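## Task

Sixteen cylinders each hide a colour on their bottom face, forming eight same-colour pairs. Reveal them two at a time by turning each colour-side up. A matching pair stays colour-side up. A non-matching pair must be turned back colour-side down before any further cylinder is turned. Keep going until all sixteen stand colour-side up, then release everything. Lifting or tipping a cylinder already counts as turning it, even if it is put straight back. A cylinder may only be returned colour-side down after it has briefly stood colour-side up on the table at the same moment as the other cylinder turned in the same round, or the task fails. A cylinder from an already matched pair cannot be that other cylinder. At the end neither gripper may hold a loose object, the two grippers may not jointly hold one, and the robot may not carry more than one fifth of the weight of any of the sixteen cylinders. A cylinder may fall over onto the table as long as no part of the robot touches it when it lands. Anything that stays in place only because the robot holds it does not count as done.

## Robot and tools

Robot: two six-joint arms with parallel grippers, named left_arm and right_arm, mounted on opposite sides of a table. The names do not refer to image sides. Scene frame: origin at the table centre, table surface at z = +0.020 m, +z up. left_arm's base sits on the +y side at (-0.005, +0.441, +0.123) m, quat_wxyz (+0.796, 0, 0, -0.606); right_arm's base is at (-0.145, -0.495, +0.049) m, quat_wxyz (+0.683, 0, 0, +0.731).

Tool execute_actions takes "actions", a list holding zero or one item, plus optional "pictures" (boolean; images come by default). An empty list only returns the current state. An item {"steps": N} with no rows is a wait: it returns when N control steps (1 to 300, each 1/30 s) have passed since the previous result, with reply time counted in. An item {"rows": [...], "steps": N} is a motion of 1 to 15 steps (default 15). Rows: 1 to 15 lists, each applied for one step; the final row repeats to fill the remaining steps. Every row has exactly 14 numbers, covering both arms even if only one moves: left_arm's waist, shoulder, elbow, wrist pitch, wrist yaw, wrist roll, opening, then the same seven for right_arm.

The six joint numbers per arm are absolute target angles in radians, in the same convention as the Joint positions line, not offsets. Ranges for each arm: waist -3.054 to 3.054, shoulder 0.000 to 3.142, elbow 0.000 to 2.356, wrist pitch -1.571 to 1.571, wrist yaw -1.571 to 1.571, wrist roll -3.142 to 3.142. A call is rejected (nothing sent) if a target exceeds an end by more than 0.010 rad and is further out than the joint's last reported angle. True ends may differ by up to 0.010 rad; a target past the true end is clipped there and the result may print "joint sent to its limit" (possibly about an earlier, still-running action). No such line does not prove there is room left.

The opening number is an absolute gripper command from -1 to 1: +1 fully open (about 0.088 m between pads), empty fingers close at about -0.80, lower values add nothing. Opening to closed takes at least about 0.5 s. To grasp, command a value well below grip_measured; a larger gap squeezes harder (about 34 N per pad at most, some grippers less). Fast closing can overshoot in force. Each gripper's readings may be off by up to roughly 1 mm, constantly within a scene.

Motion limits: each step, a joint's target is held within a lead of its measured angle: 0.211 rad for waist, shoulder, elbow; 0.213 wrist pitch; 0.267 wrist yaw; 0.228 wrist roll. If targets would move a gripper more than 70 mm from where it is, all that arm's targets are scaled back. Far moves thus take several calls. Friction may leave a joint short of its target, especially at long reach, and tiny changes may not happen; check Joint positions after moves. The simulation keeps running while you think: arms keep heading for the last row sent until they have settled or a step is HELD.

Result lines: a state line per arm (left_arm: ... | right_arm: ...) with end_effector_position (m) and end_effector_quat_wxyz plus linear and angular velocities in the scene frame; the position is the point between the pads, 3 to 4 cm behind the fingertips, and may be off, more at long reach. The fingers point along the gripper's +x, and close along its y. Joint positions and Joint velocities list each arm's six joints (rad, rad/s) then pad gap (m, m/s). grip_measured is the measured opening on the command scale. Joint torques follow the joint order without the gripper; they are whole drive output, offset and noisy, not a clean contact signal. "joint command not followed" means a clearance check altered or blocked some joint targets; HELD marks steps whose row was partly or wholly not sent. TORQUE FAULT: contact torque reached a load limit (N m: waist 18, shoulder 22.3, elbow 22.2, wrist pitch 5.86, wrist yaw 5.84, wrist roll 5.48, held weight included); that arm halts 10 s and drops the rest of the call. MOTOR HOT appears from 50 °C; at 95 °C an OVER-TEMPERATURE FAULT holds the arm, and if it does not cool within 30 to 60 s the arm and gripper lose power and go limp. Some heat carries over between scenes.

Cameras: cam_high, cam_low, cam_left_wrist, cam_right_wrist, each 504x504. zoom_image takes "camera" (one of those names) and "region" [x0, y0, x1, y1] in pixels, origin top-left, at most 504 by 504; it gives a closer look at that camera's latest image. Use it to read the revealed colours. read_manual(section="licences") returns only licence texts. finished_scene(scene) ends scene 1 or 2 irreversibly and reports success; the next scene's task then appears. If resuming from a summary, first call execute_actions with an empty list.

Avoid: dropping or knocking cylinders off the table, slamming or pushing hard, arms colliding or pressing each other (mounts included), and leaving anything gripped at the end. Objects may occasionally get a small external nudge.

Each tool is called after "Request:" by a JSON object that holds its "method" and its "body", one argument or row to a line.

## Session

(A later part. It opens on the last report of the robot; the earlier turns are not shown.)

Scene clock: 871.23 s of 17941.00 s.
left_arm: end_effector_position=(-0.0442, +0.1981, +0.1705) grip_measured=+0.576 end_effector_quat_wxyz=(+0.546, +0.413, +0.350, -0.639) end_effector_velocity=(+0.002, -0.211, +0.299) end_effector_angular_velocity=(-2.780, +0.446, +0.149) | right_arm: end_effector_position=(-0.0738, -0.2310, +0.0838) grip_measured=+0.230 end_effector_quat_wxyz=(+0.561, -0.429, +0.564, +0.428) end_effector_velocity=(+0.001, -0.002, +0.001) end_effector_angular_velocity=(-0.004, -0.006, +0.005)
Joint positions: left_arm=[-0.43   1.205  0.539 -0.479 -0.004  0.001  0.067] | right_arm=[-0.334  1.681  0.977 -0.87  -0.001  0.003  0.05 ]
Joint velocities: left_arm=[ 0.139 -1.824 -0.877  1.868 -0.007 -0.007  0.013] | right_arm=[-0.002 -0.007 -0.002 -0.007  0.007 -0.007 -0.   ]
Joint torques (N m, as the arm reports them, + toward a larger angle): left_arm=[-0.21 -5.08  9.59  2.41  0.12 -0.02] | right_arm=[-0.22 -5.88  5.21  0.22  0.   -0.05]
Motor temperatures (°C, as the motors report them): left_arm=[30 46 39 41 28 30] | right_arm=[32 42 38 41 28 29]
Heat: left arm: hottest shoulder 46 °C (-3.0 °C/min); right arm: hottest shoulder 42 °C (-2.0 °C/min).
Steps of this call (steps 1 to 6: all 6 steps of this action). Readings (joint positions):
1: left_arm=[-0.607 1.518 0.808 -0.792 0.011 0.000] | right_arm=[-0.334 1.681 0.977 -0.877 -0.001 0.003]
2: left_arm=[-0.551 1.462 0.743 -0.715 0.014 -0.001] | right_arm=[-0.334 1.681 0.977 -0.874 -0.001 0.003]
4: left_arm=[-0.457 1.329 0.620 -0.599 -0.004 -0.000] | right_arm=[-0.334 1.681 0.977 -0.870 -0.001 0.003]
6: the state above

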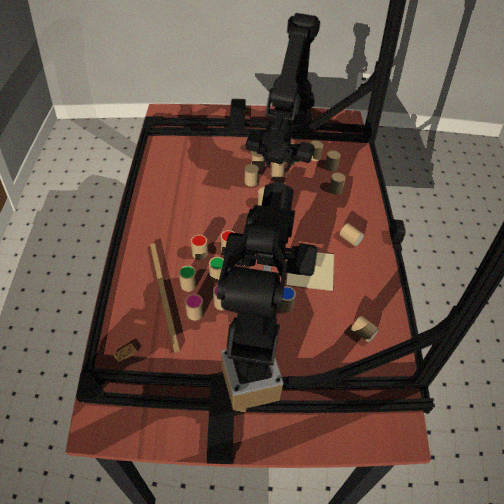

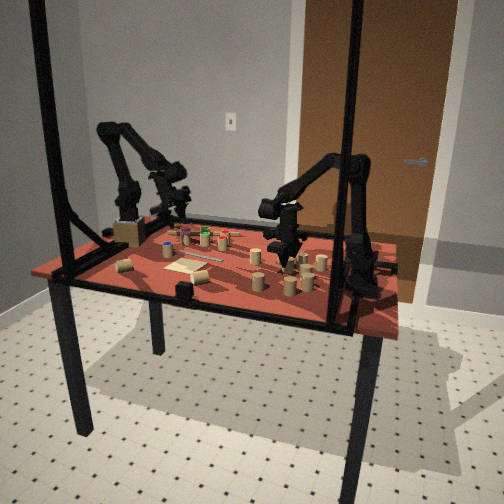

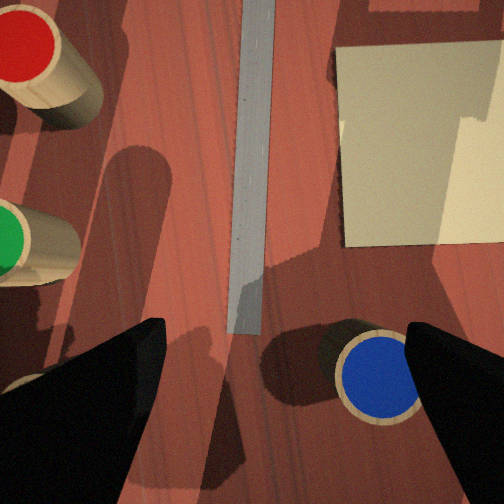

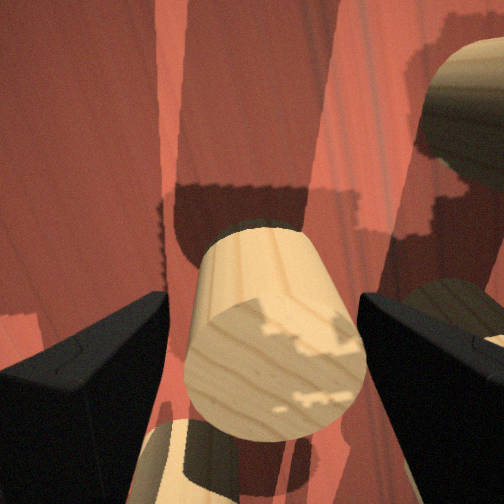

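Request:
{"method": "execute_actions", "body": {
  "actions": [
    {"rows":[[-0.416,1.0,0.5,0.5,0,0,0.6,-0.338,1.688,0.972,-0.872,0,0,0.2],[-0.416,1.0,0.5,0.5,0,0,0.6,-0.338,1.688,0.972,-0.872,0,0,0.15],[-0.416,1.0,0.5,0.5,0,0,0.6,-0.338,1.688,0.972,-0.872,0,0,0.1],[-0.416,1.0,0.5,0.5,0,0,0.6,-0.338,1.688,0.972,-0.872,0,0,0.06],[-0.416,1.0,0.5,0.5,0,0,0.6,-0.338,1.688,0.972,-0.872,0,0,0.03],[-0.416,1.0,0.5,0.5,0,0,0.6,-0.338,1.688,0.972,-0.872,0,0,-0.05],[-0.416,1.0,0.5,0.5,0,0,0.6,-0.338,1.688,0.972,-0.872,0,0,-0.15],[-0.416,1.0,0.5,0.5,0,0,0.6,-0.338,1.688,0.972,-0.872,0,0,-0.3]],"steps":11}
  ],
  "pictures": false
}}

Request:
{"method": "execute_actions", "body": {
  "actions": [
    {"rows":[[-0.416,1.0,0.5,0.5,0,0,0.6,-0.338,1.65,1.015,-0.94,0,0,-0.3],[-0.416,1.0,0.5,0.5,0,0,0.6,-0.338,1.623,1.06,-1.008,0,0,-0.3],[-0.416,1.0,0.5,0.5,0,0,0.6,-0.338,1.605,1.12,-1.085,0,0,-0.3],[-0.416,1.0,0.5,0.5,0,0,0.6,-0.338,1.59,1.18,-1.16,0,0,-0.3],[-0.416,1.0,0.5,0.5,0,0,0.6,-0.338,1.579,1.238,-1.23,0,0,-0.3]],"steps":10}
  ],
  "pictures": false
}}

Request:
{"method": "execute_actions", "body": {
  "actions": [
    {"rows":[[-0.416,1.0,0.5,0.5,0,0,0.6,-0.22,1.3,1.3,0,0,1.571,-0.3]],"steps":13}
  ],
  "pictures": false
}}

Request:
{"method": "execute_actions", "body": {
  "actions": [
    {"rows":[[-0.416,1.477,0.39,1.09,0,0,0.6,-0.22,1.402,0.703,0.704,0,1.571,-0.3]],"steps":15}
  ],
  "pictures": false
}}

Request:
{"method": "execute_actions", "body": {
  "actions": [
    {"rows":[[-0.416,1.477,0.39,1.09,0,0,0.6,-0.22,1.402,0.703,0.704,0,1.571,-0.3]],"steps":8}
  ],
  "pictures": false
}}

Request:
{"method": "execute_actions", "body": {
  "actions": [
    {"rows":[[-0.416,1.53,0.44,1.093,0,0,0.6,-0.22,1.402,0.703,0.704,0,1.571,-0.3],[-0.416,1.58,0.495,1.093,0,0,0.6,-0.22,1.402,0.703,0.704,0,1.571,-0.3],[-0.416,1.635,0.55,1.093,0,0,0.6,-0.22,1.402,0.703,0.704,0,1.571,-0.3],[-0.416,1.69,0.6,1.093,0,0,0.6,-0.22,1.402,0.703,0.704,0,1.571,-0.3],[-0.416,1.74,0.655,1.093,0,0,0.6,-0.22,1.402,0.703,0.704,0,1.571,-0.3],[-0.416,1.783,0.708,1.093,0,0,0.6,-0.22,1.402,0.703,0.704,0,1.571,-0.3]],"steps":14}
  ]
}}

Scene clock: 881.53 s of 17941.00 s.
left_arm: end_effector_position=(-0.0555, +0.1045, +0.3866) grip_measured=+0.600 end_effector_quat_wxyz=(+0.654, -0.001, -0.002, -0.757) end_effector_velocity=(+0.000, +0.000, -0.002) end_effector_angular_velocity=(+0.008, +0.006, +0.005) | right_arm: end_effector_position=(-0.0734, -0.2314, +0.0836) grip_measured=+0.003 end_effector_quat_wxyz=(+0.561, -0.429, +0.565, +0.428) end_effector_velocity=(+0.000, -0.002, +0.000) end_effector_angular_velocity=(-0.005, +0.009, -0.000)
Joint positions: left_arm=[-0.419  1.     0.506  0.498 -0.003  0.001  0.068] | right_arm=[-0.335  1.681  0.976 -0.871 -0.002  0.003  0.039]
Joint velocities: left_arm=[-0.002 -0.002 -0.002 -0.007 -0.007 -0.007 -0.   ] | right_arm=[-0.007 -0.002 -0.002 -0.007 -0.007 -0.007  0.   ]
Joint torques (N m, as the arm reports them, + toward a larger angle): left_arm=[ 0.27 -2.86  6.97  2.16  0.13 -0.05] | right_arm=[-0.25 -6.    5.18  0.05 -0.01 -0.05]
Motor temperatures (°C, as the motors report them): left_arm=[30 45 40 42 28 30] | right_arm=[32 41 38 40 28 29]
Heat: left arm: hottest shoulder 45 °C (-4.0 °C/min); right arm: hottest shoulder 41 °C (-2.0 °C/min).
Steps of this call (steps 1 to 45: the robot went on to your last target; steps 46 to 110: nothing new was sent; then 6.27 s passed at rest; steps 111 to 121: all 11 steps of this action). Readings (joint positions):
111: left_arm=[-0.422 1.000 0.506 0.498 -0.003 0.001] | right_arm=[-0.334 1.681 0.976 -0.870 -0.001 0.003]
112: left_arm=[-0.421 1.000 0.506 0.498 -0.003 0.001] | right_arm=[-0.334 1.681 0.976 -0.870 -0.001 0.003]
114: left_arm=[-0.419 1.000 0.506 0.498 -0.003 0.001] | right_arm=[-0.335 1.681 0.976 -0.870 -0.001 0.003]
118: left_arm=[-0.419 1.000 0.506 0.498 -0.003 0.001] | right_arm=[-0.335 1.681 0.976 -0.871 -0.001 0.003]
121: the state above

Scene clock: 881.87 s of 17941.00 s.
left_arm: end_effector_position=(-0.0555, +0.1046, +0.3864) grip_measured=+0.600 end_effector_quat_wxyz=(+0.654, -0.001, -0.002, -0.757) end_effector_velocity=(+0.002, -0.001, -0.000) end_effector_angular_velocity=(-0.001, +0.008, +0.010) | right_arm: end_effector_position=(-0.0726, -0.2282, +0.1727) grip_measured=+0.003 end_effector_quat_wxyz=(+0.568, -0.423, +0.557, +0.433) end_effector_velocity=(-0.012, -0.032, +0.058) end_effector_angular_velocity=(-0.048, +0.036, +0.020)
Joint positions: left_arm=[-0.419  1.     0.506  0.498 -0.003  0.001  0.068] | right_arm=[-0.335  1.576  1.234 -1.208 -0.002  0.002  0.039]
Joint velocities: left_arm=[ 0.002  0.002 -0.002  0.007 -0.007 -0.007 -0.   ] | right_arm=[-0.002 -0.105  0.125 -0.286 -0.022 -0.022  0.   ]
Joint torques (N m, as the arm reports them, + toward a larger angle): left_arm=[ 0.22 -2.9   6.98  2.15  0.13 -0.06] | right_arm=[-0.32 -5.2   5.49 -0.04 -0.01 -0.08]
Motor temperatures (°C, as the motors report them): left_arm=[30 45 40 42 28 30] | right_arm=[32 41 38 40 28 29]
Heat: left arm: hottest shoulder 45 °C (-4.1 °C/min); right arm: hottest shoulder 41 °C (-2.0 °C/min).
Steps of this call (steps 1 to 10: all 10 steps of this action). Readings (joint positions):
1: left_arm=[-0.419 1.000 0.506 0.498 -0.003 0.001] | right_arm=[-0.335 1.681 0.982 -0.886 -0.002 0.002]
2: left_arm=[-0.419 1.000 0.506 0.498 -0.003 0.001] | right_arm=[-0.335 1.676 0.996 -0.925 -0.002 0.002]
4: left_arm=[-0.419 1.000 0.506 0.498 -0.003 0.001] | right_arm=[-0.335 1.657 1.053 -1.037 -0.002 0.002]
8: left_arm=[-0.419 1.000 0.506 0.498 -0.003 0.001] | right_arm=[-0.335 1.594 1.210 -1.182 -0.002 0.002]
10: the state above

Scene clock: 882.30 s of 17941.00 s.
left_arm: end_effector_position=(-0.0553, +0.1045, +0.3864) grip_measured=+0.600 end_effector_quat_wxyz=(+0.654, -0.001, -0.002, -0.757) end_effector_velocity=(+0.000, +0.000, -0.002) end_effector_angular_velocity=(+0.006, -0.008, +0.005) | right_arm: end_effector_position=(-0.0848, -0.1100, +0.3684) grip_measured=+0.003 end_effector_quat_wxyz=(+0.740, +0.150, +0.407, +0.514) end_effector_velocity=(+0.025, +0.185, +0.373) end_effector_angular_velocity=(+2.188, +1.582, -0.929)
Joint positions: left_arm=[-0.418  1.     0.506  0.498 -0.003  0.001  0.068] | right_arm=[-0.223  1.302  1.299 -0.463  0.002  0.8    0.039]
Joint velocities: left_arm=[-0.002 -0.002 -0.002 -0.007 -0.007  0.007 -0.   ] | right_arm=[ 0.002 -0.002 -0.002  1.912 -0.022  2.117 -0.   ]
Joint torques (N m, as the arm reports them, + toward a larger angle): left_arm=[ 0.25 -2.86  6.99  2.16  0.12 -0.04] | right_arm=[ 0.2  -5.73  7.63  1.68 -0.08  0.08]
Motor temperatures (°C, as the motors report them): left_arm=[30 45 40 42 28 30] | right_arm=[32 41 38 40 28 29]
Heat: left arm: hottest shoulder 45 °C (-4.0 °C/min); right arm: hottest shoulder 41 °C (-2.0 °C/min).
Steps of this call (steps 1 to 13: all 13 steps of this action). Readings (joint positions):
1: left_arm=[-0.419 1.000 0.506 0.498 -0.003 0.001] | right_arm=[-0.329 1.554 1.238 -1.189 0.004 0.039]
2: left_arm=[-0.419 1.000 0.506 0.498 -0.003 0.001] | right_arm=[-0.308 1.530 1.235 -1.136 0.006 0.093]
4: left_arm=[-0.419 1.000 0.506 0.498 -0.003 0.001] | right_arm=[-0.267 1.460 1.248 -1.037 0.003 0.192]
8: left_arm=[-0.418 1.000 0.506 0.498 -0.003 0.001] | right_arm=[-0.228 1.332 1.287 -0.790 0.002 0.452]
13: the state above

Scene clock: 882.80 s of 17941.00 s.
left_arm: end_effector_position=(-0.0612, +0.0651, +0.3018) grip_measured=+0.600 end_effector_quat_wxyz=(+0.654, -0.000, -0.001, -0.757) end_effector_velocity=(+0.002, -0.003, -0.004) end_effector_angular_velocity=(+0.001, +0.022, +0.010) | right_arm: end_effector_position=(-0.0816, -0.0866, +0.2386) grip_measured=+0.003 end_effector_quat_wxyz=(+0.599, +0.465, +0.523, +0.389) end_effector_velocity=(+0.023, +0.119, +0.438) end_effector_angular_velocity=(+2.099, -0.122, -0.071)
Joint positions: left_arm=[-0.418  1.468  0.388  1.082 -0.003  0.001  0.068] | right_arm=[-0.223  1.417  0.695  0.453  0.002  1.55   0.039]
Joint velocities: left_arm=[ 0.002  0.037  0.002  0.037 -0.007 -0.022 -0.   ] | right_arm=[-0.007  0.002 -0.007  2.103  0.007  0.212 -0.   ]
Joint torques (N m, as the arm reports them, + toward a larger angle): left_arm=[ 0.18 -3.82  6.22  2.23  0.14 -0.07] | right_arm=[ 0.18 -7.89  8.23  1.74 -0.09  0.07]
Motor temperatures (°C, as the motors report them): left_arm=[30 45 40 42 28 30] | right_arm=[32 41 38 40 28 29]
Heat: left arm: hottest shoulder 45 °C (-4.1 °C/min); right arm: hottest shoulder 41 °C (-2.0 °C/min).
Steps of this call (steps 1 to 15: all 15 steps of this action). Readings (joint positions):
1: left_arm=[-0.418 1.032 0.488 0.564 -0.003 0.001] | right_arm=[-0.223 1.310 1.278 -0.392 0.002 0.857]
2: left_arm=[-0.418 1.080 0.471 0.646 -0.003 0.001] | right_arm=[-0.223 1.313 1.248 -0.333 0.002 0.911]
4: left_arm=[-0.418 1.206 0.435 0.761 -0.003 0.001] | right_arm=[-0.223 1.329 1.164 -0.228 0.002 1.026]
8: left_arm=[-0.418 1.434 0.391 0.987 -0.003 0.001] | right_arm=[-0.223 1.391 0.925 0.020 0.002 1.295]
15: the state above

Scene clock: 883.07 s of 17941.00 s.
left_arm: end_effector_position=(-0.0613, +0.0650, +0.3022) grip_measured=+0.600 end_effector_quat_wxyz=(+0.654, -0.002, -0.002, -0.757) end_effector_velocity=(+0.000, +0.001, +0.002) end_effector_angular_velocity=(-0.008, -0.006, +0.005) | right_arm: end_effector_position=(-0.0805, -0.0798, +0.2970) grip_measured=+0.002 end_effector_quat_wxyz=(+0.542, +0.533, +0.463, +0.456) end_effector_velocity=(-0.004, -0.000, +0.023) end_effector_angular_velocity=(+0.098, -0.022, +0.025)
Joint positions: left_arm=[-0.418  1.471  0.388  1.087 -0.003  0.001  0.068] | right_arm=[-0.223  1.406  0.702  0.688  0.002  1.567  0.039]
Joint velocities: left_arm=[-0.002 -0.002 -0.002  0.007 -0.007  0.007  0.   ] | right_arm=[ 0.002 -0.007 -0.002  0.095 -0.022 -0.007 -0.   ]
Joint torques (N m, as the arm reports them, + toward a larger angle): left_arm=[ 0.2  -3.83  6.3   2.18  0.13 -0.05] | right_arm=[ 0.2  -6.46  7.3   1.79 -0.09  0.08]
Motor temperatures (°C, as the motors report them): left_arm=[30 45 40 42 28 30] | right_arm=[32 41 38 40 28 29]
Heat: left arm: hottest shoulder 45 °C (-4.0 °C/min); right arm: hottest shoulder 41 °C (-2.0 °C/min).
Steps of this call (steps 1 to 8: all 8 steps of this action). Readings (joint positions):
1: left_arm=[-0.418 1.470 0.388 1.084 -0.003 0.001] | right_arm=[-0.223 1.416 0.696 0.523 0.002 1.556]
2: left_arm=[-0.418 1.470 0.388 1.085 -0.003 0.001] | right_arm=[-0.223 1.414 0.698 0.583 0.002 1.560]
4: left_arm=[-0.418 1.471 0.388 1.087 -0.003 0.001] | right_arm=[-0.223 1.408 0.702 0.653 0.002 1.564]
8: the state above

Scene clock: 883.53 s of 17941.00 s.
left_arm: end_effector_position=(-0.0732, -0.0148, +0.3014) grip_measured=+0.600 end_effector_quat_wxyz=(+0.654, -0.006, -0.005, -0.757) end_effector_velocity=(-0.001, -0.008, +0.011) end_effector_angular_velocity=(-0.021, +0.040, +0.004) | right_arm: end_effector_position=(-0.0805, -0.0798, +0.2997) grip_measured=+0.002 end_effector_quat_wxyz=(+0.539, +0.536, +0.459, +0.460) end_effector_velocity=(+0.004, -0.001, -0.005) end_effector_angular_velocity=(-0.021, +0.011, -0.015)
Joint positions: left_arm=[-0.418  1.774  0.697  1.092 -0.003  0.001  0.068] | right_arm=[-0.223  1.406  0.702  0.701  0.002  1.568  0.039]
Joint velocities: left_arm=[-0.002  0.007  0.042 -0.007 -0.007 -0.037 -0.   ] | right_arm=[-0.007 -0.002 -0.002 -0.022  0.007  0.007 -0.   ]
Joint torques (N m, as the arm reports them, + toward a larger angle): left_arm=[ 0.18 -5.62  7.02  2.1   0.12 -0.05] | right_arm=[ 0.17 -6.46  7.34  1.61 -0.08  0.06]
Motor temperatures (°C, as the motors report them): left_arm=[30 45 40 42 28 30] | right_arm=[32 41 38 40 28 29]
Heat: left arm: hottest shoulder 45 °C (-4.0 °C/min); right arm: hottest shoulder 41 °C (-2.0 °C/min).
Steps of this call (steps 1 to 14: all 14 steps of this action). Readings (joint positions):
1: left_arm=[-0.418 1.479 0.394 1.090 -0.003 0.001] | right_arm=[-0.223 1.406 0.702 0.692 0.002 1.568]
2: left_arm=[-0.418 1.500 0.414 1.091 -0.003 0.001] | right_arm=[-0.223 1.406 0.702 0.696 0.002 1.568]
4: left_arm=[-0.418 1.578 0.491 1.092 -0.003 0.001] | right_arm=[-0.223 1.406 0.702 0.700 0.002 1.568]
8: left_arm=[-0.418 1.740 0.662 1.092 -0.003 0.001] | right_arm=[-0.223 1.406 0.702 0.700 0.002 1.568]
14: the state above

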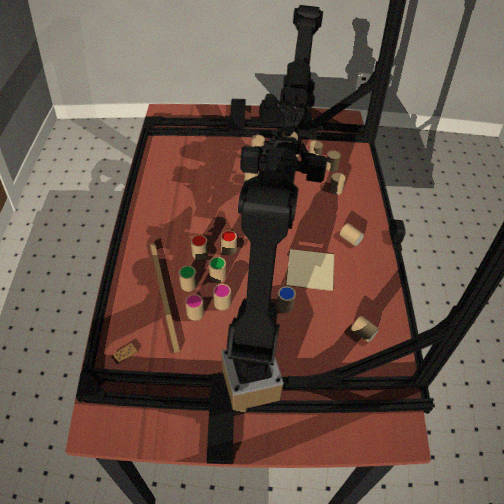

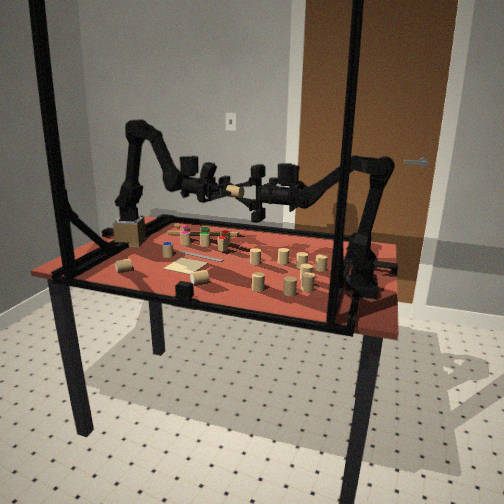

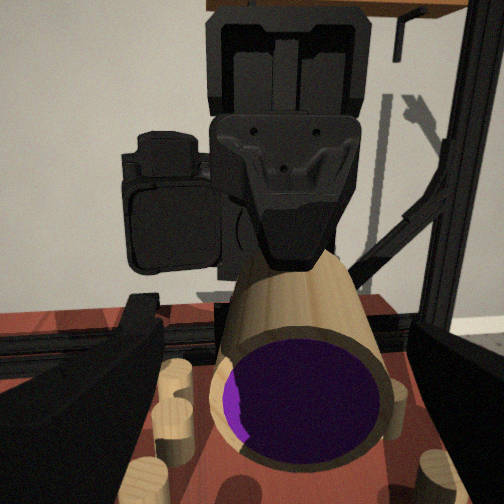

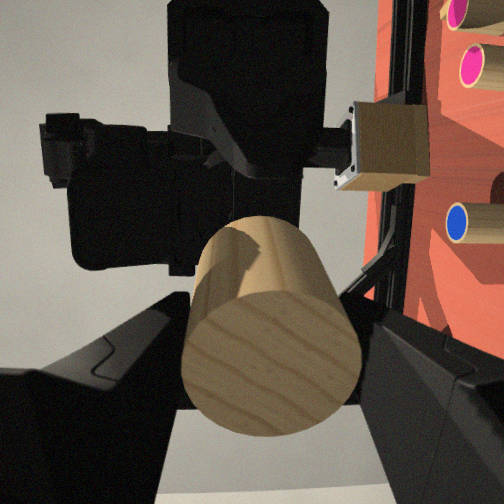

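Request:
{"method": "execute_actions", "body": {
  "actions": [
    {"rows":[[-0.416,1.783,0.708,1.093,0,0,0.5,-0.229,1.402,0.703,0.704,0,1.571,-0.3],[-0.416,1.783,0.708,1.093,0,0,0.4,-0.229,1.402,0.703,0.704,0,1.571,-0.3],[-0.416,1.783,0.708,1.093,0,0,0.32,-0.229,1.402,0.703,0.704,0,1.571,-0.3],[-0.416,1.783,0.708,1.093,0,0,0.25,-0.229,1.402,0.703,0.704,0,1.571,-0.3],[-0.416,1.783,0.708,1.093,0,0,0.2,-0.229,1.402,0.703,0.704,0,1.571,-0.3],[-0.416,1.783,0.708,1.093,0,0,0.15,-0.229,1.402,0.703,0.704,0,1.571,-0.3],[-0.416,1.783,0.708,1.093,0,0,0.1,-0.229,1.402,0.703,0.704,0,1.571,-0.3],[-0.416,1.783,0.708,1.093,0,0,0.06,-0.229,1.402,0.703,0.704,0,1.571,-0.3],[-0.416,1.783,0.708,1.093,0,0,0.03,-0.229,1.402,0.703,0.704,0,1.571,-0.3],[-0.416,1.783,0.708,1.093,0,0,-0.05,-0.229,1.402,0.703,0.704,0,1.571,-0.3],[-0.416,1.783,0.708,1.093,0,0,-0.15,-0.229,1.402,0.703,0.704,0,1.571,-0.3],[-0.416,1.783,0.708,1.093,0,0,-0.3,-0.229,1.402,0.703,0.704,0,1.571,-0.3]],"steps":15}
  ],
  "pictures": false
}}

Request:
{"method": "execute_actions", "body": {
  "actions": [
    {"rows":[[-0.416,1.783,0.708,1.093,0,0,-0.3,-0.229,1.402,0.703,0.704,0,1.571,0.6]],"steps":7}
  ],
  "pictures": false
}}

Request:
{"method": "execute_actions", "body": {
  "actions": [
    {"rows":[[-0.416,1.71,0.63,1.093,0,0,-0.3,-0.229,1.402,0.703,0.704,0,1.571,0.6],[-0.416,1.635,0.55,1.093,0,0,-0.3,-0.229,1.402,0.703,0.704,0,1.571,0.6],[-0.416,1.555,0.47,1.093,0,0,-0.3,-0.229,1.402,0.703,0.704,0,1.571,0.6],[-0.416,1.477,0.39,1.093,0,0,-0.3,-0.229,1.402,0.703,0.704,0,1.571,0.6]],"steps":8}
  ],
  "pictures": false
}}

Request:
{"method": "execute_actions", "body": {
  "actions": [
    {"rows":[[-0.93,1.1,0.8,-0.87,0,0,-0.3,-0.22,1.0,0.4,0.6,0,1.571,0.6]],"steps":15}
  ],
  "pictures": false
}}

Request:
{"method": "execute_actions", "body": {
  "actions": [
    {"rows":[[-0.93,1.1,0.8,-0.87,0,0,-0.3,-0.22,1.0,0.4,0.6,0,1.571,0.6]],"steps":15}
  ],
  "pictures": false
}}

Request:
{"method": "execute_actions", "body": {
  "actions": [
    {"rows":[[-0.93,1.548,0.847,-0.87,0,0,-0.3,-0.22,1.0,0.4,0.6,0,1.571,0.6]],"steps":13}
  ],
  "pictures": false
}}

Request:
{"method": "execute_actions", "body": {
  "actions": [
    {"rows":[[-0.93,1.573,0.828,-0.83,0,0,-0.3,-0.22,1.0,0.4,0.6,0,1.571,0.6],[-0.93,1.598,0.81,-0.787,0,0,-0.3,-0.22,1.0,0.4,0.6,0,1.571,0.6],[-0.93,1.623,0.792,-0.745,0,0,-0.3,-0.22,1.0,0.4,0.6,0,1.571,0.6],[-0.93,1.648,0.775,-0.703,0,0,-0.3,-0.22,1.0,0.4,0.6,0,1.571,0.6],[-0.93,1.673,0.757,-0.66,0,0,-0.3,-0.22,1.0,0.4,0.6,0,1.571,0.6],[-0.93,1.698,0.74,-0.62,0,0,-0.3,-0.22,1.0,0.4,0.6,0,1.571,0.6],[-0.93,1.72,0.725,-0.583,0,0,-0.3,-0.22,1.0,0.4,0.6,0,1.571,0.6],[-0.93,1.74,0.712,-0.55,0,0,-0.3,-0.22,1.0,0.4,0.6,0,1.571,0.6],[-0.93,1.755,0.702,-0.525,0,0,-0.3,-0.22,1.0,0.4,0.6,0,1.571,0.6],[-0.93,1.765,0.696,-0.508,0,0,-0.3,-0.22,1.0,0.4,0.6,0,1.571,0.6],[-0.93,1.771,0.693,-0.498,0,0,-0.3,-0.22,1.0,0.4,0.6,0,1.571,0.6]],"steps":15}
  ],
  "pictures": false
}}

Request:
{"method": "execute_actions", "body": {
  "actions": [
    {"rows":[[-0.93,1.771,0.693,-0.498,0,0,-0.3,-0.22,1.0,0.4,0.6,0,1.571,0.6],[-0.93,1.771,0.693,-0.498,0,0,-0.3,-0.22,1.0,0.4,0.6,0,1.571,0.6],[-0.93,1.771,0.693,-0.498,0,0,-0.3,-0.22,1.0,0.4,0.6,0,1.571,0.6],[-0.93,1.771,0.693,-0.498,0,0,0.0,-0.22,1.0,0.4,0.6,0,1.571,0.6],[-0.93,1.771,0.693,-0.498,0,0,0.1,-0.22,1.0,0.4,0.6,0,1.571,0.6],[-0.93,1.771,0.693,-0.498,0,0,0.2,-0.22,1.0,0.4,0.6,0,1.571,0.6],[-0.93,1.771,0.693,-0.498,0,0,0.28,-0.22,1.0,0.4,0.6,0,1.571,0.6]],"steps":12}
  ],
  "pictures": false
}}

Request:
{"method": "execute_actions", "body": {
  "actions": [
    {"rows":[[-0.93,1.735,0.715,-0.56,0,0,0.28,-0.22,1.0,0.4,0.6,0,1.571,0.6],[-0.93,1.7,0.74,-0.62,0,0,0.28,-0.22,1.0,0.4,0.6,0,1.571,0.6],[-0.93,1.66,0.765,-0.68,0,0,0.28,-0.22,1.0,0.4,0.6,0,1.571,0.6],[-0.93,1.62,0.79,-0.745,0,0,0.28,-0.22,1.0,0.4,0.6,0,1.571,0.6],[-0.93,1.62,0.79,-0.745,0,0,0.28,-0.22,1.0,0.4,0.6,0,1.571,0.6],[-0.93,1.62,0.79,-0.745,0,0,0.28,-0.22,1.0,0.4,0.6,0,1.571,0.6],[-0.93,1.62,0.79,-0.745,0,0,0.28,-0.22,1.0,0.4,0.6,0,1.571,0.6],[-0.93,1.62,0.79,-0.745,0,0,0.28,-0.22,1.0,0.4,0.6,0,1.571,0.6],[-0.85,1.62,0.79,-0.745,0,0,0.28,-0.22,1.0,0.4,0.6,0,1.571,0.6],[-0.77,1.62,0.79,-0.745,0,0,0.28,-0.22,1.0,0.4,0.6,0,1.571,0.6],[-0.69,1.62,0.79,-0.745,0,0,0.28,-0.22,1.0,0.4,0.6,0,1.571,0.6],[-0.626,1.62,0.79,-0.745,0,0,0.28,-0.22,1.0,0.4,0.6,0,1.571,0.6]],"steps":15}
  ],
  "pictures": false
}}

Request:
{"method": "execute_actions", "body": {
  "actions": [
    {"rows":[[-0.626,1.62,0.79,-0.745,0,0,0.28,-0.22,1.0,0.4,0.6,0,1.571,0.6],[-0.626,1.62,0.79,-0.745,0,0,0.28,-0.22,1.0,0.4,0.6,0,1.571,0.6],[-0.626,1.62,0.79,-0.745,0,0,0.28,-0.22,1.0,0.4,0.6,0,1.571,0.6],[-0.626,1.648,0.775,-0.703,0,0,0.28,-0.22,1.0,0.4,0.6,0,1.571,0.6],[-0.626,1.673,0.757,-0.66,0,0,0.28,-0.22,1.0,0.4,0.6,0,1.571,0.6],[-0.626,1.698,0.74,-0.62,0,0,0.28,-0.22,1.0,0.4,0.6,0,1.571,0.6],[-0.626,1.72,0.725,-0.583,0,0,0.28,-0.22,1.0,0.4,0.6,0,1.571,0.6],[-0.626,1.745,0.708,-0.545,0,0,0.28,-0.22,1.0,0.4,0.6,0,1.571,0.6],[-0.626,1.768,0.69,-0.502,0,0,0.28,-0.22,1.0,0.4,0.6,0,1.571,0.6]],"steps":15}
  ]
}}

Scene clock: 908.97 s of 17941.00 s.
left_arm: end_effector_position=(-0.0736, -0.0160, +0.3016) grip_measured=+0.032 end_effector_quat_wxyz=(+0.653, -0.006, -0.005, -0.757) end_effector_velocity=(+0.002, +0.001, +0.001) end_effector_angular_velocity=(+0.001, -0.007, +0.010) | right_arm: end_effector_position=(-0.0784, -0.0803, +0.2996) grip_measured=+0.002 end_effector_quat_wxyz=(+0.540, +0.538, +0.458, +0.458) end_effector_velocity=(-0.002, -0.001, -0.004) end_effector_angular_velocity=(-0.016, -0.020, +0.020)
Joint positions: left_arm=[-0.418  1.778  0.702  1.092 -0.001  0.     0.041] | right_arm=[-0.228  1.405  0.702  0.701  0.001  1.569  0.039]
Joint velocities: left_arm=[ 0.002 -0.007 -0.002 -0.007 -0.007  0.007 -0.   ] | right_arm=[-0.002 -0.002 -0.007 -0.007 -0.022 -0.022 -0.001]
Joint torques (N m, as the arm reports them, + toward a larger angle): left_arm=[ 0.17 -5.87  6.8   2.1   0.07 -0.04] | right_arm=[-0.14 -6.46  7.27  1.64 -0.06  0.03]
Motor temperatures (°C, as the motors report them): left_arm=[30 46 40 43 28 30] | right_arm=[32 41 39 42 28 29]
Heat: left arm: hottest shoulder 46 °C (-1.0 °C/min); right arm: hottest wrist pitch 42 °C (+0.0 °C/min).
Steps of this call (steps 1 to 15: the robot went on to your last target; steps 16 to 748: nothing new was sent; steps 749 to 763: all 15 steps of this action). Readings (joint positions):
749: left_arm=[-0.418 1.778 0.702 1.092 -0.002 0.000] | right_arm=[-0.222 1.405 0.702 0.701 0.002 1.569]
750: left_arm=[-0.418 1.778 0.702 1.092 -0.002 0.000] | right_arm=[-0.223 1.405 0.702 0.701 0.002 1.569]
752: left_arm=[-0.418 1.778 0.702 1.092 -0.002 0.000] | right_arm=[-0.225 1.405 0.702 0.701 0.002 1.569]
756: left_arm=[-0.418 1.778 0.702 1.092 -0.002 0.000] | right_arm=[-0.226 1.405 0.702 0.701 0.002 1.569]
763: the state above

Scene clock: 909.20 s of 17941.00 s.
left_arm: end_effector_position=(-0.0736, -0.0160, +0.3016) grip_measured=+0.032 end_effector_quat_wxyz=(+0.653, -0.006, -0.005, -0.757) end_effector_velocity=(+0.002, +0.001, -0.000) end_effector_angular_velocity=(+0.001, +0.022, +0.019) | right_arm: end_effector_position=(-0.0784, -0.0803, +0.2999) grip_measured=+0.504 end_effector_quat_wxyz=(+0.539, +0.538, +0.458, +0.458) end_effector_velocity=(-0.000, -0.001, +0.003) end_effector_angular_velocity=(+0.011, -0.009, +0.005)
Joint positions: left_arm=[-0.418  1.778  0.702  1.092 -0.001  0.     0.041] | right_arm=[-0.228  1.405  0.702  0.702  0.001  1.569  0.064]
Joint velocities: left_arm=[-0.002 -0.002 -0.007  0.007 -0.022 -0.022 -0.   ] | right_arm=[-0.002 -0.007 -0.002  0.007 -0.007 -0.007  0.174]
Joint torques (N m, as the arm reports them, + toward a larger angle): left_arm=[ 0.19 -5.97  6.85  2.09  0.08 -0.04] | right_arm=[-0.12 -6.43  7.32  1.54 -0.07  0.02]
Motor temperatures (°C, as the motors report them): left_arm=[30 46 40 43 28 30] | right_arm=[32 41 39 42 28 29]
Heat: left arm: hottest shoulder 46 °C (-1.0 °C/min); right arm: hottest wrist pitch 42 °C (+0.0 °C/min).
Steps of this call (steps 1 to 7: all 7 steps of this action). Readings (joint positions):
1: left_arm=[-0.418 1.778 0.702 1.092 -0.001 0.000] | right_arm=[-0.228 1.405 0.702 0.701 0.001 1.569]
2: left_arm=[-0.418 1.778 0.702 1.092 -0.001 0.000] | right_arm=[-0.228 1.405 0.702 0.701 0.001 1.569]
4: left_arm=[-0.418 1.778 0.702 1.092 -0.001 0.000] | right_arm=[-0.228 1.405 0.702 0.702 0.001 1.569]
7: the state above

Scene clock: 909.47 s of 17941.00 s.
left_arm: end_effector_position=(-0.0626, +0.0575, +0.3022) grip_measured=+0.032 end_effector_quat_wxyz=(+0.653, -0.002, -0.002, -0.757) end_effector_velocity=(+0.012, +0.077, +0.004) end_effector_angular_velocity=(-0.021, +0.011, +0.005) | right_arm: end_effector_position=(-0.0784, -0.0803, +0.2998) grip_measured=+0.598 end_effector_quat_wxyz=(+0.540, +0.538, +0.458, +0.458) end_effector_velocity=(-0.003, -0.002, +0.001) end_effector_angular_velocity=(+0.008, +0.006, +0.020)
Joint positions: left_arm=[-0.418  1.503  0.416  1.093 -0.001  0.     0.041] | right_arm=[-0.228  1.405  0.702  0.702  0.001  1.569  0.068]
Joint velocities: left_arm=[-0.002 -0.315 -0.286 -0.007 -0.007 -0.007 -0.   ] | right_arm=[-0.002 -0.007 -0.007  0.007 -0.022  0.007  0.001]
Joint torques (N m, as the arm reports them, + toward a larger angle): left_arm=[ 0.22 -4.8   5.64  2.01  0.07 -0.03] | right_arm=[-0.13 -6.45  7.28  1.55 -0.08  0.03]
Motor temperatures (°C, as the motors report them): left_arm=[30 46 40 43 28 30] | right_arm=[32 41 39 43 28 29]
Heat: left arm: hottest shoulder 46 °C (-1.0 °C/min); right arm: hottest wrist pitch 43 °C (+1.0 °C/min).
Steps of this call (steps 1 to 8: all 8 steps of this action). Readings (joint positions):
1: left_arm=[-0.418 1.769 0.692 1.092 -0.001 0.000] | right_arm=[-0.228 1.405 0.702 0.702 0.001 1.569]
2: left_arm=[-0.418 1.743 0.661 1.091 -0.001 0.000] | right_arm=[-0.228 1.405 0.702 0.702 0.001 1.569]
4: left_arm=[-0.418 1.640 0.546 1.088 -0.001 0.000] | right_arm=[-0.228 1.405 0.702 0.702 0.001 1.569]
8: the state above

Scene clock: 909.97 s of 17941.00 s.
left_arm: end_effector_position=(-0.2284, +0.1448, +0.4698) grip_measured=+0.031 end_effector_quat_wxyz=(+0.444, -0.055, -0.028, -0.894) end_effector_velocity=(-0.086, +0.125, -0.130) end_effector_angular_velocity=(+0.957, -0.706, -0.377) | right_arm: end_effector_position=(-0.0939, -0.1654, +0.2884) grip_measured=+0.600 end_effector_quat_wxyz=(+0.537, +0.538, +0.458, +0.461) end_effector_velocity=(-0.001, -0.002, -0.011) end_effector_angular_velocity=(-0.025, +0.011, +0.005)
Joint positions: left_arm=[-0.914  1.109  0.789  0.442  0.004  0.001  0.04 ] | right_arm=[-0.223  1.009  0.411  0.602  0.001  1.569  0.068]
Joint velocities: left_arm=[-0.398 -0.398  0.295 -1.883 -0.022 -0.007  0.   ] | right_arm=[-0.002 -0.002 -0.022 -0.007 -0.007  0.007 -0.   ]
Joint torques (N m, as the arm reports them, + toward a larger angle): left_arm=[ 1.21 -1.72  6.53  1.03 -0.12 -0.06] | right_arm=[ 0.22 -4.32  6.55  1.35 -0.05  0.04]
Motor temperatures (°C, as the motors report them): left_arm=[30 46 40 43 28 30] | right_arm=[32 41 39 43 28 29]
Heat: left arm: hottest shoulder 46 °C (-1.0 °C/min); right arm: hottest wrist pitch 43 °C (+1.0 °C/min).
Steps of this call (steps 1 to 15: all 15 steps of this action). Readings (joint positions):
1: left_arm=[-0.428 1.483 0.426 1.059 -0.010 0.000] | right_arm=[-0.227 1.375 0.675 0.686 0.001 1.569]
2: left_arm=[-0.457 1.461 0.448 1.008 -0.012 0.001] | right_arm=[-0.226 1.317 0.621 0.653 0.001 1.569]
4: left_arm=[-0.523 1.410 0.504 0.947 -0.010 0.001] | right_arm=[-0.224 1.183 0.497 0.620 0.001 1.569]
8: left_arm=[-0.654 1.290 0.628 0.817 -0.010 0.001] | right_arm=[-0.223 1.035 0.413 0.604 0.001 1.569]
15: the state above

Scene clock: 910.47 s of 17941.00 s.
left_arm: end_effector_position=(-0.1858, +0.2078, +0.2810) grip_measured=+0.030 end_effector_quat_wxyz=(+0.399, +0.375, +0.185, -0.816) end_effector_velocity=(+0.203, +0.266, -0.288) end_effector_angular_velocity=(+1.604, -1.227, -0.002) | right_arm: end_effector_position=(-0.0940, -0.1656, +0.2880) grip_measured=+0.600 end_effector_quat_wxyz=(+0.537, +0.538, +0.458, +0.461) end_effector_velocity=(-0.002, +0.000, -0.003) end_effector_angular_velocity=(-0.016, +0.010, +0.010)
Joint positions: left_arm=[-0.927  1.102  0.8   -0.56   0.003  0.     0.04 ] | right_arm=[-0.223  1.008  0.41   0.601  0.001  1.569  0.068]
Joint velocities: left_arm=[-0.002  0.002 -0.002 -2.015  0.007 -0.007  0.   ] | right_arm=[ 0.002 -0.002  0.002 -0.022 -0.007  0.007 -0.   ]
Joint torques (N m, as the arm reports them, + toward a larger angle): left_arm=[-0.28 -3.45  7.55  1.51 -0.07 -0.05] | right_arm=[ 0.15 -4.26  6.43  1.33 -0.07  0.02]
Motor temperatures (°C, as the motors report them): left_arm=[30 46 40 43 28 30] | right_arm=[32 41 39 43 28 29]
Heat: left arm: hottest shoulder 46 °C (-1.0 °C/min); right arm: hottest wrist pitch 43 °C (+1.0 °C/min).
Steps of this call (steps 1 to 15: all 15 steps of this action). Readings (joint positions):
1: left_arm=[-0.922 1.100 0.797 0.379 0.004 0.000] | right_arm=[-0.223 1.009 0.410 0.601 0.001 1.569]
2: left_arm=[-0.925 1.096 0.800 0.313 0.003 0.000] | right_arm=[-0.223 1.009 0.410 0.601 0.001 1.569]
4: left_arm=[-0.926 1.097 0.800 0.175 0.003 0.000] | right_arm=[-0.223 1.008 0.410 0.601 0.001 1.569]
8: left_arm=[-0.927 1.102 0.800 -0.094 0.003 0.000] | right_arm=[-0.223 1.008 0.410 0.601 0.001 1.569]
15: the state above

Scene clock: 910.90 s of 17941.00 s.
left_arm: end_effector_position=(-0.1518, +0.2519, +0.1597) grip_measured=+0.030 end_effector_quat_wxyz=(+0.311, +0.634, +0.312, -0.636) end_effector_velocity=(+0.001, +0.004, +0.001) end_effector_angular_velocity=(+0.018, -0.005, +0.020) | right_arm: end_effector_position=(-0.0940, -0.1656, +0.2880) grip_measured=+0.600 end_effector_quat_wxyz=(+0.537, +0.538, +0.458, +0.461) end_effector_velocity=(-0.002, -0.000, -0.002) end_effector_angular_velocity=(-0.011, -0.021, +0.010)
Joint positions: left_arm=[-0.927  1.543  0.84  -0.865  0.003  0.001  0.04 ] | right_arm=[-0.223  1.008  0.41   0.601  0.001  1.569  0.068]
Joint velocities: left_arm=[-0.002 -0.002  0.002 -0.022  0.007 -0.022 -0.   ] | right_arm=[ 0.002 -0.002 -0.002 -0.007 -0.007 -0.022 -0.   ]
Joint torques (N m, as the arm reports them, + toward a larger angle): left_arm=[-0.26 -4.26  6.64  0.28 -0.06 -0.04] | right_arm=[ 0.26 -4.21  6.34  1.34 -0.06  0.01]
Motor temperatures (°C, as the motors report them): left_arm=[30 46 40 43 28 30] | right_arm=[32 41 39 43 28 29]
Heat: left arm: hottest shoulder 46 °C (-1.0 °C/min); right arm: hottest wrist pitch 43 °C (+1.0 °C/min).
Steps of this call (steps 1 to 13: all 13 steps of this action). Readings (joint positions):
1: left_arm=[-0.927 1.135 0.809 -0.635 0.003 0.000] | right_arm=[-0.223 1.008 0.410 0.601 0.001 1.569]
2: left_arm=[-0.927 1.184 0.826 -0.692 0.003 0.000] | right_arm=[-0.223 1.008 0.410 0.601 0.001 1.569]
4: left_arm=[-0.927 1.316 0.843 -0.786 0.003 0.000] | right_arm=[-0.223 1.008 0.410 0.601 0.001 1.569]
8: left_arm=[-0.927 1.520 0.839 -0.855 0.003 0.001] | right_arm=[-0.223 1.008 0.410 0.601 0.001 1.569]
13: the state above

Scene clock: 911.40 s of 17941.00 s.
left_arm: end_effector_position=(-0.1520, +0.2516, +0.0819) grip_measured=+0.029 end_effector_quat_wxyz=(+0.309, +0.638, +0.314, -0.632) end_effector_velocity=(-0.018, -0.024, -0.004) end_effector_angular_velocity=(-0.122, +0.086, -0.025) | right_arm: end_effector_position=(-0.0940, -0.1656, +0.2880) grip_measured=+0.600 end_effector_quat_wxyz=(+0.537, +0.538, +0.458, +0.461) end_effector_velocity=(+0.002, -0.001, -0.002) end_effector_angular_velocity=(-0.006, +0.008, -0.010)
Joint positions: left_arm=[-0.927  1.765  0.697 -0.514  0.003  0.001  0.04 ] | right_arm=[-0.223  1.008  0.41   0.601  0.001  1.569  0.068]
Joint velocities: left_arm=[-0.002  0.002 -0.017  0.168 -0.007  0.022 -0.   ] | right_arm=[-0.002 -0.002 -0.002 -0.007  0.007  0.007 -0.   ]
Joint torques (N m, as the arm reports them, + toward a larger angle): left_arm=[-0.21 -4.52  4.21  0.94 -0.07 -0.06] | right_arm=[ 0.2  -4.21  6.49  1.33 -0.07  0.02]
Motor temperatures (°C, as the motors report them): left_arm=[30 46 40 43 28 30] | right_arm=[32 41 39 43 28 29]
Heat: left arm: hottest shoulder 46 °C (-1.0 °C/min); right arm: hottest wrist pitch 43 °C (+1.0 °C/min).
Steps of this call (steps 1 to 15: all 15 steps of this action). Readings (joint positions):
1: left_arm=[-0.927 1.547 0.839 -0.863 0.003 0.001] | right_arm=[-0.223 1.008 0.410 0.601 0.001 1.569]
2: left_arm=[-0.927 1.554 0.835 -0.842 0.003 0.001] | right_arm=[-0.223 1.008 0.410 0.601 0.001 1.569]
4: left_arm=[-0.927 1.587 0.817 -0.774 0.003 0.001] | right_arm=[-0.223 1.008 0.410 0.601 0.001 1.569]
8: left_arm=[-0.927 1.686 0.752 -0.630 0.003 0.001] | right_arm=[-0.223 1.008 0.410 0.601 0.001 1.569]
15: the state above

Scene clock: 911.80 s of 17941.00 s.
left_arm: end_effector_position=(-0.1539, +0.2493, +0.0816) grip_measured=+0.257 end_effector_quat_wxyz=(+0.311, +0.634, +0.312, -0.636) end_effector_velocity=(+0.004, -0.002, -0.000) end_effector_angular_velocity=(-0.017, -0.033, +0.020) | right_arm: end_effector_position=(-0.0940, -0.1657, +0.2879) grip_measured=+0.600 end_effector_quat_wxyz=(+0.537, +0.537, +0.458, +0.461) end_effector_velocity=(-0.003, -0.000, -0.002) end_effector_angular_velocity=(-0.008, -0.006, +0.020)
Joint positions: left_arm=[-0.928  1.766  0.697 -0.499  0.003  0.001  0.052] | right_arm=[-0.223  1.008  0.409  0.601  0.001  1.569  0.068]
Joint velocities: left_arm=[-0.002  0.002  0.002 -0.007 -0.037 -0.022  0.013] | right_arm=[-0.002 -0.002 -0.002 -0.007 -0.022 -0.007  0.   ]
Joint torques (N m, as the arm reports them, + toward a larger angle): left_arm=[-0.19 -4.52  4.    0.58 -0.07 -0.06] | right_arm=[ 0.16 -4.23  6.42  1.33 -0.06  0.04]
Motor temperatures (°C, as the motors report them): left_arm=[30 46 40 43 28 30] | right_arm=[32 41 39 43 28 29]
Heat: left arm: hottest shoulder 46 °C (-1.0 °C/min); right arm: hottest wrist pitch 43 °C (+1.0 °C/min).
Steps of this call (steps 1 to 12: all 12 steps of this action). Readings (joint positions):
1: left_arm=[-0.927 1.765 0.697 -0.509 0.003 0.001] | right_arm=[-0.223 1.008 0.410 0.601 0.001 1.569]
2: left_arm=[-0.927 1.765 0.697 -0.505 0.003 0.001] | right_arm=[-0.223 1.008 0.410 0.601 0.001 1.569]
4: left_arm=[-0.927 1.765 0.697 -0.504 0.003 0.001] | right_arm=[-0.223 1.008 0.410 0.601 0.001 1.569]
8: left_arm=[-0.928 1.765 0.697 -0.499 0.003 0.001] | right_arm=[-0.223 1.008 0.409 0.601 0.001 1.569]
12: the state above

Scene clock: 912.30 s of 17941.00 s.
left_arm: end_effector_position=(-0.0943, +0.2160, +0.1306) grip_measured=+0.280 end_effector_quat_wxyz=(+0.397, +0.588, +0.397, -0.583) end_effector_velocity=(+0.136, -0.031, +0.000) end_effector_angular_velocity=(+0.086, -0.042, +0.557) | right_arm: end_effector_position=(-0.0940, -0.1657, +0.2879) grip_measured=+0.600 end_effector_quat_wxyz=(+0.537, +0.537, +0.458, +0.461) end_effector_velocity=(-0.005, +0.000, -0.002) end_effector_angular_velocity=(-0.008, -0.006, +0.034)
Joint positions: left_arm=[-0.648  1.624  0.788 -0.741 -0.003 -0.     0.053] | right_arm=[-0.223  1.008  0.409  0.601  0.001  1.569  0.068]
Joint velocities: left_arm=[ 0.564 -0.002 -0.002 -0.095 -0.007  0.007  0.   ] | right_arm=[-0.002 -0.002 -0.002 -0.007 -0.037 -0.007  0.   ]
Joint torques (N m, as the arm reports them, + toward a larger angle): left_arm=[-1.94 -5.28  5.61  0.29  0.1  -0.04] | right_arm=[ 0.15 -4.29  6.5   1.34 -0.07  0.03]
Motor temperatures (°C, as the motors report them): left_arm=[30 46 40 43 28 30] | right_arm=[32 41 39 43 28 29]
Heat: left arm: hottest shoulder 46 °C (-1.0 °C/min); right arm: hottest wrist pitch 43 °C (+1.0 °C/min).
Steps of this call (steps 1 to 15: all 15 steps of this action). Readings (joint positions):
1: left_arm=[-0.928 1.763 0.699 -0.509 0.003 0.000] | right_arm=[-0.223 1.008 0.409 0.601 0.001 1.569]
2: left_arm=[-0.928 1.754 0.707 -0.544 0.003 0.000] | right_arm=[-0.223 1.008 0.409 0.601 0.001 1.569]
4: left_arm=[-0.928 1.710 0.731 -0.639 0.003 0.000] | right_arm=[-0.223 1.008 0.409 0.601 0.001 1.569]
8: left_arm=[-0.928 1.631 0.783 -0.716 0.003 0.000] | right_arm=[-0.223 1.008 0.409 0.601 0.001 1.569]
15: the state above

Scene clock: 912.80 s of 17941.00 s.
left_arm: end_effector_position=(-0.0886, +0.2182, +0.0811) grip_measured=+0.280 end_effector_quat_wxyz=(+0.400, +0.586, +0.405, -0.577) end_effector_velocity=(-0.010, -0.029, -0.001) end_effector_angular_velocity=(-0.142, +0.045, +0.005) | right_arm: end_effector_position=(-0.0940, -0.1657, +0.2879) grip_measured=+0.600 end_effector_quat_wxyz=(+0.537, +0.537, +0.458, +0.461) end_effector_velocity=(+0.001, -0.001, -0.001) end_effector_angular_velocity=(-0.001, -0.022, -0.000)
Joint positions: left_arm=[-0.629  1.764  0.691 -0.512 -0.002  0.001  0.053] | right_arm=[-0.223  1.008  0.409  0.601  0.001  1.569  0.068]
Joint velocities: left_arm=[-0.002 -0.002 -0.007  0.154 -0.007 -0.007 -0.   ] | right_arm=[-0.007 -0.002 -0.007  0.007 -0.007 -0.022 -0.   ]
Joint torques (N m, as the arm reports them, + toward a larger angle): left_arm=[ 0.19 -4.76  4.43  0.61  0.08 -0.05] | right_arm=[ 0.23 -4.16  6.47  1.34 -0.07  0.03]
Motor temperatures (°C, as the motors report them): left_arm=[30 46 40 43 28 30] | right_arm=[32 41 39 43 28 29]
Heat: left arm: hottest shoulder 46 °C (-1.0 °C/min); right arm: hottest wrist pitch 43 °C (+1.0 °C/min).
Steps of this call (steps 1 to 15: all 15 steps of this action). Readings (joint positions):
1: left_arm=[-0.636 1.624 0.788 -0.743 -0.002 0.000] | right_arm=[-0.223 1.008 0.409 0.601 0.001 1.569]
2: left_arm=[-0.631 1.624 0.788 -0.744 -0.002 0.000] | right_arm=[-0.223 1.008 0.409 0.601 0.001 1.569]
4: left_arm=[-0.630 1.626 0.787 -0.738 -0.002 0.001] | right_arm=[-0.223 1.008 0.409 0.601 0.001 1.569]
8: left_arm=[-0.630 1.684 0.753 -0.617 -0.002 0.001] | right_arm=[-0.223 1.008 0.409 0.601 0.001 1.569]
15: the state above

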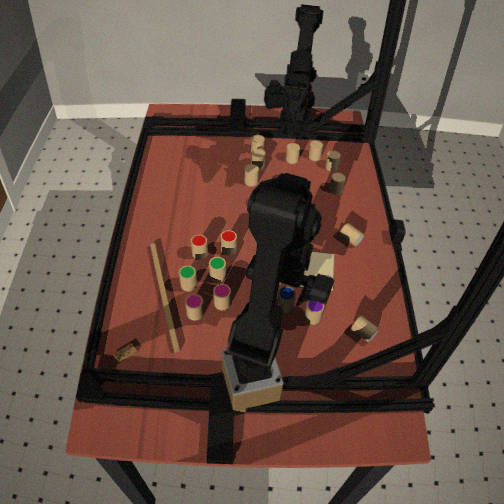

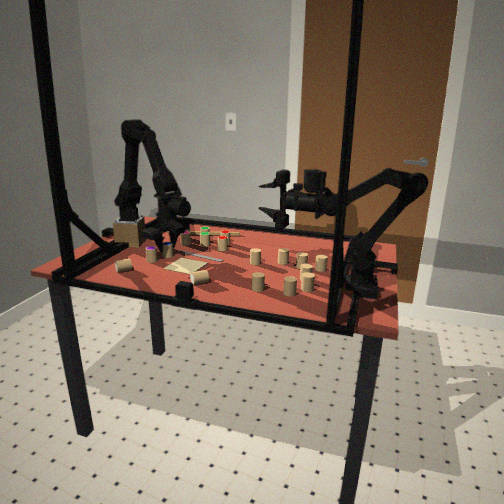

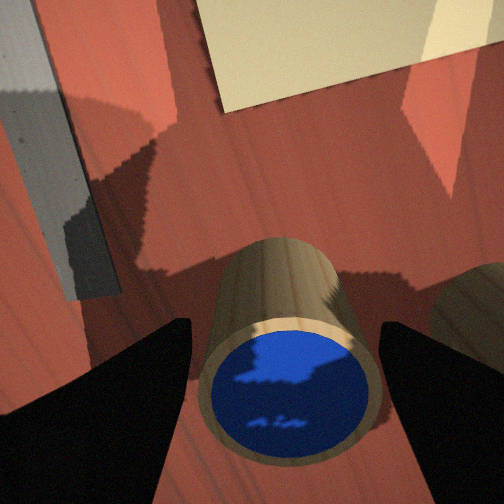

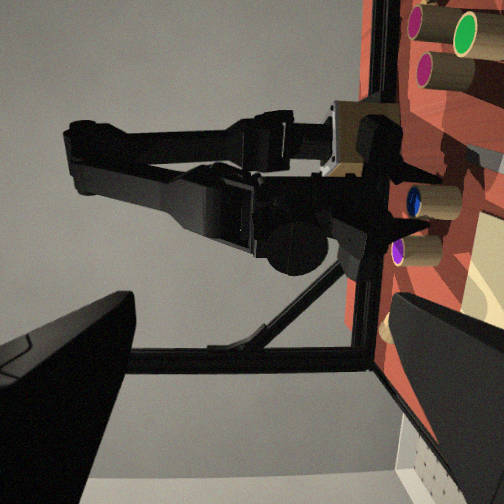

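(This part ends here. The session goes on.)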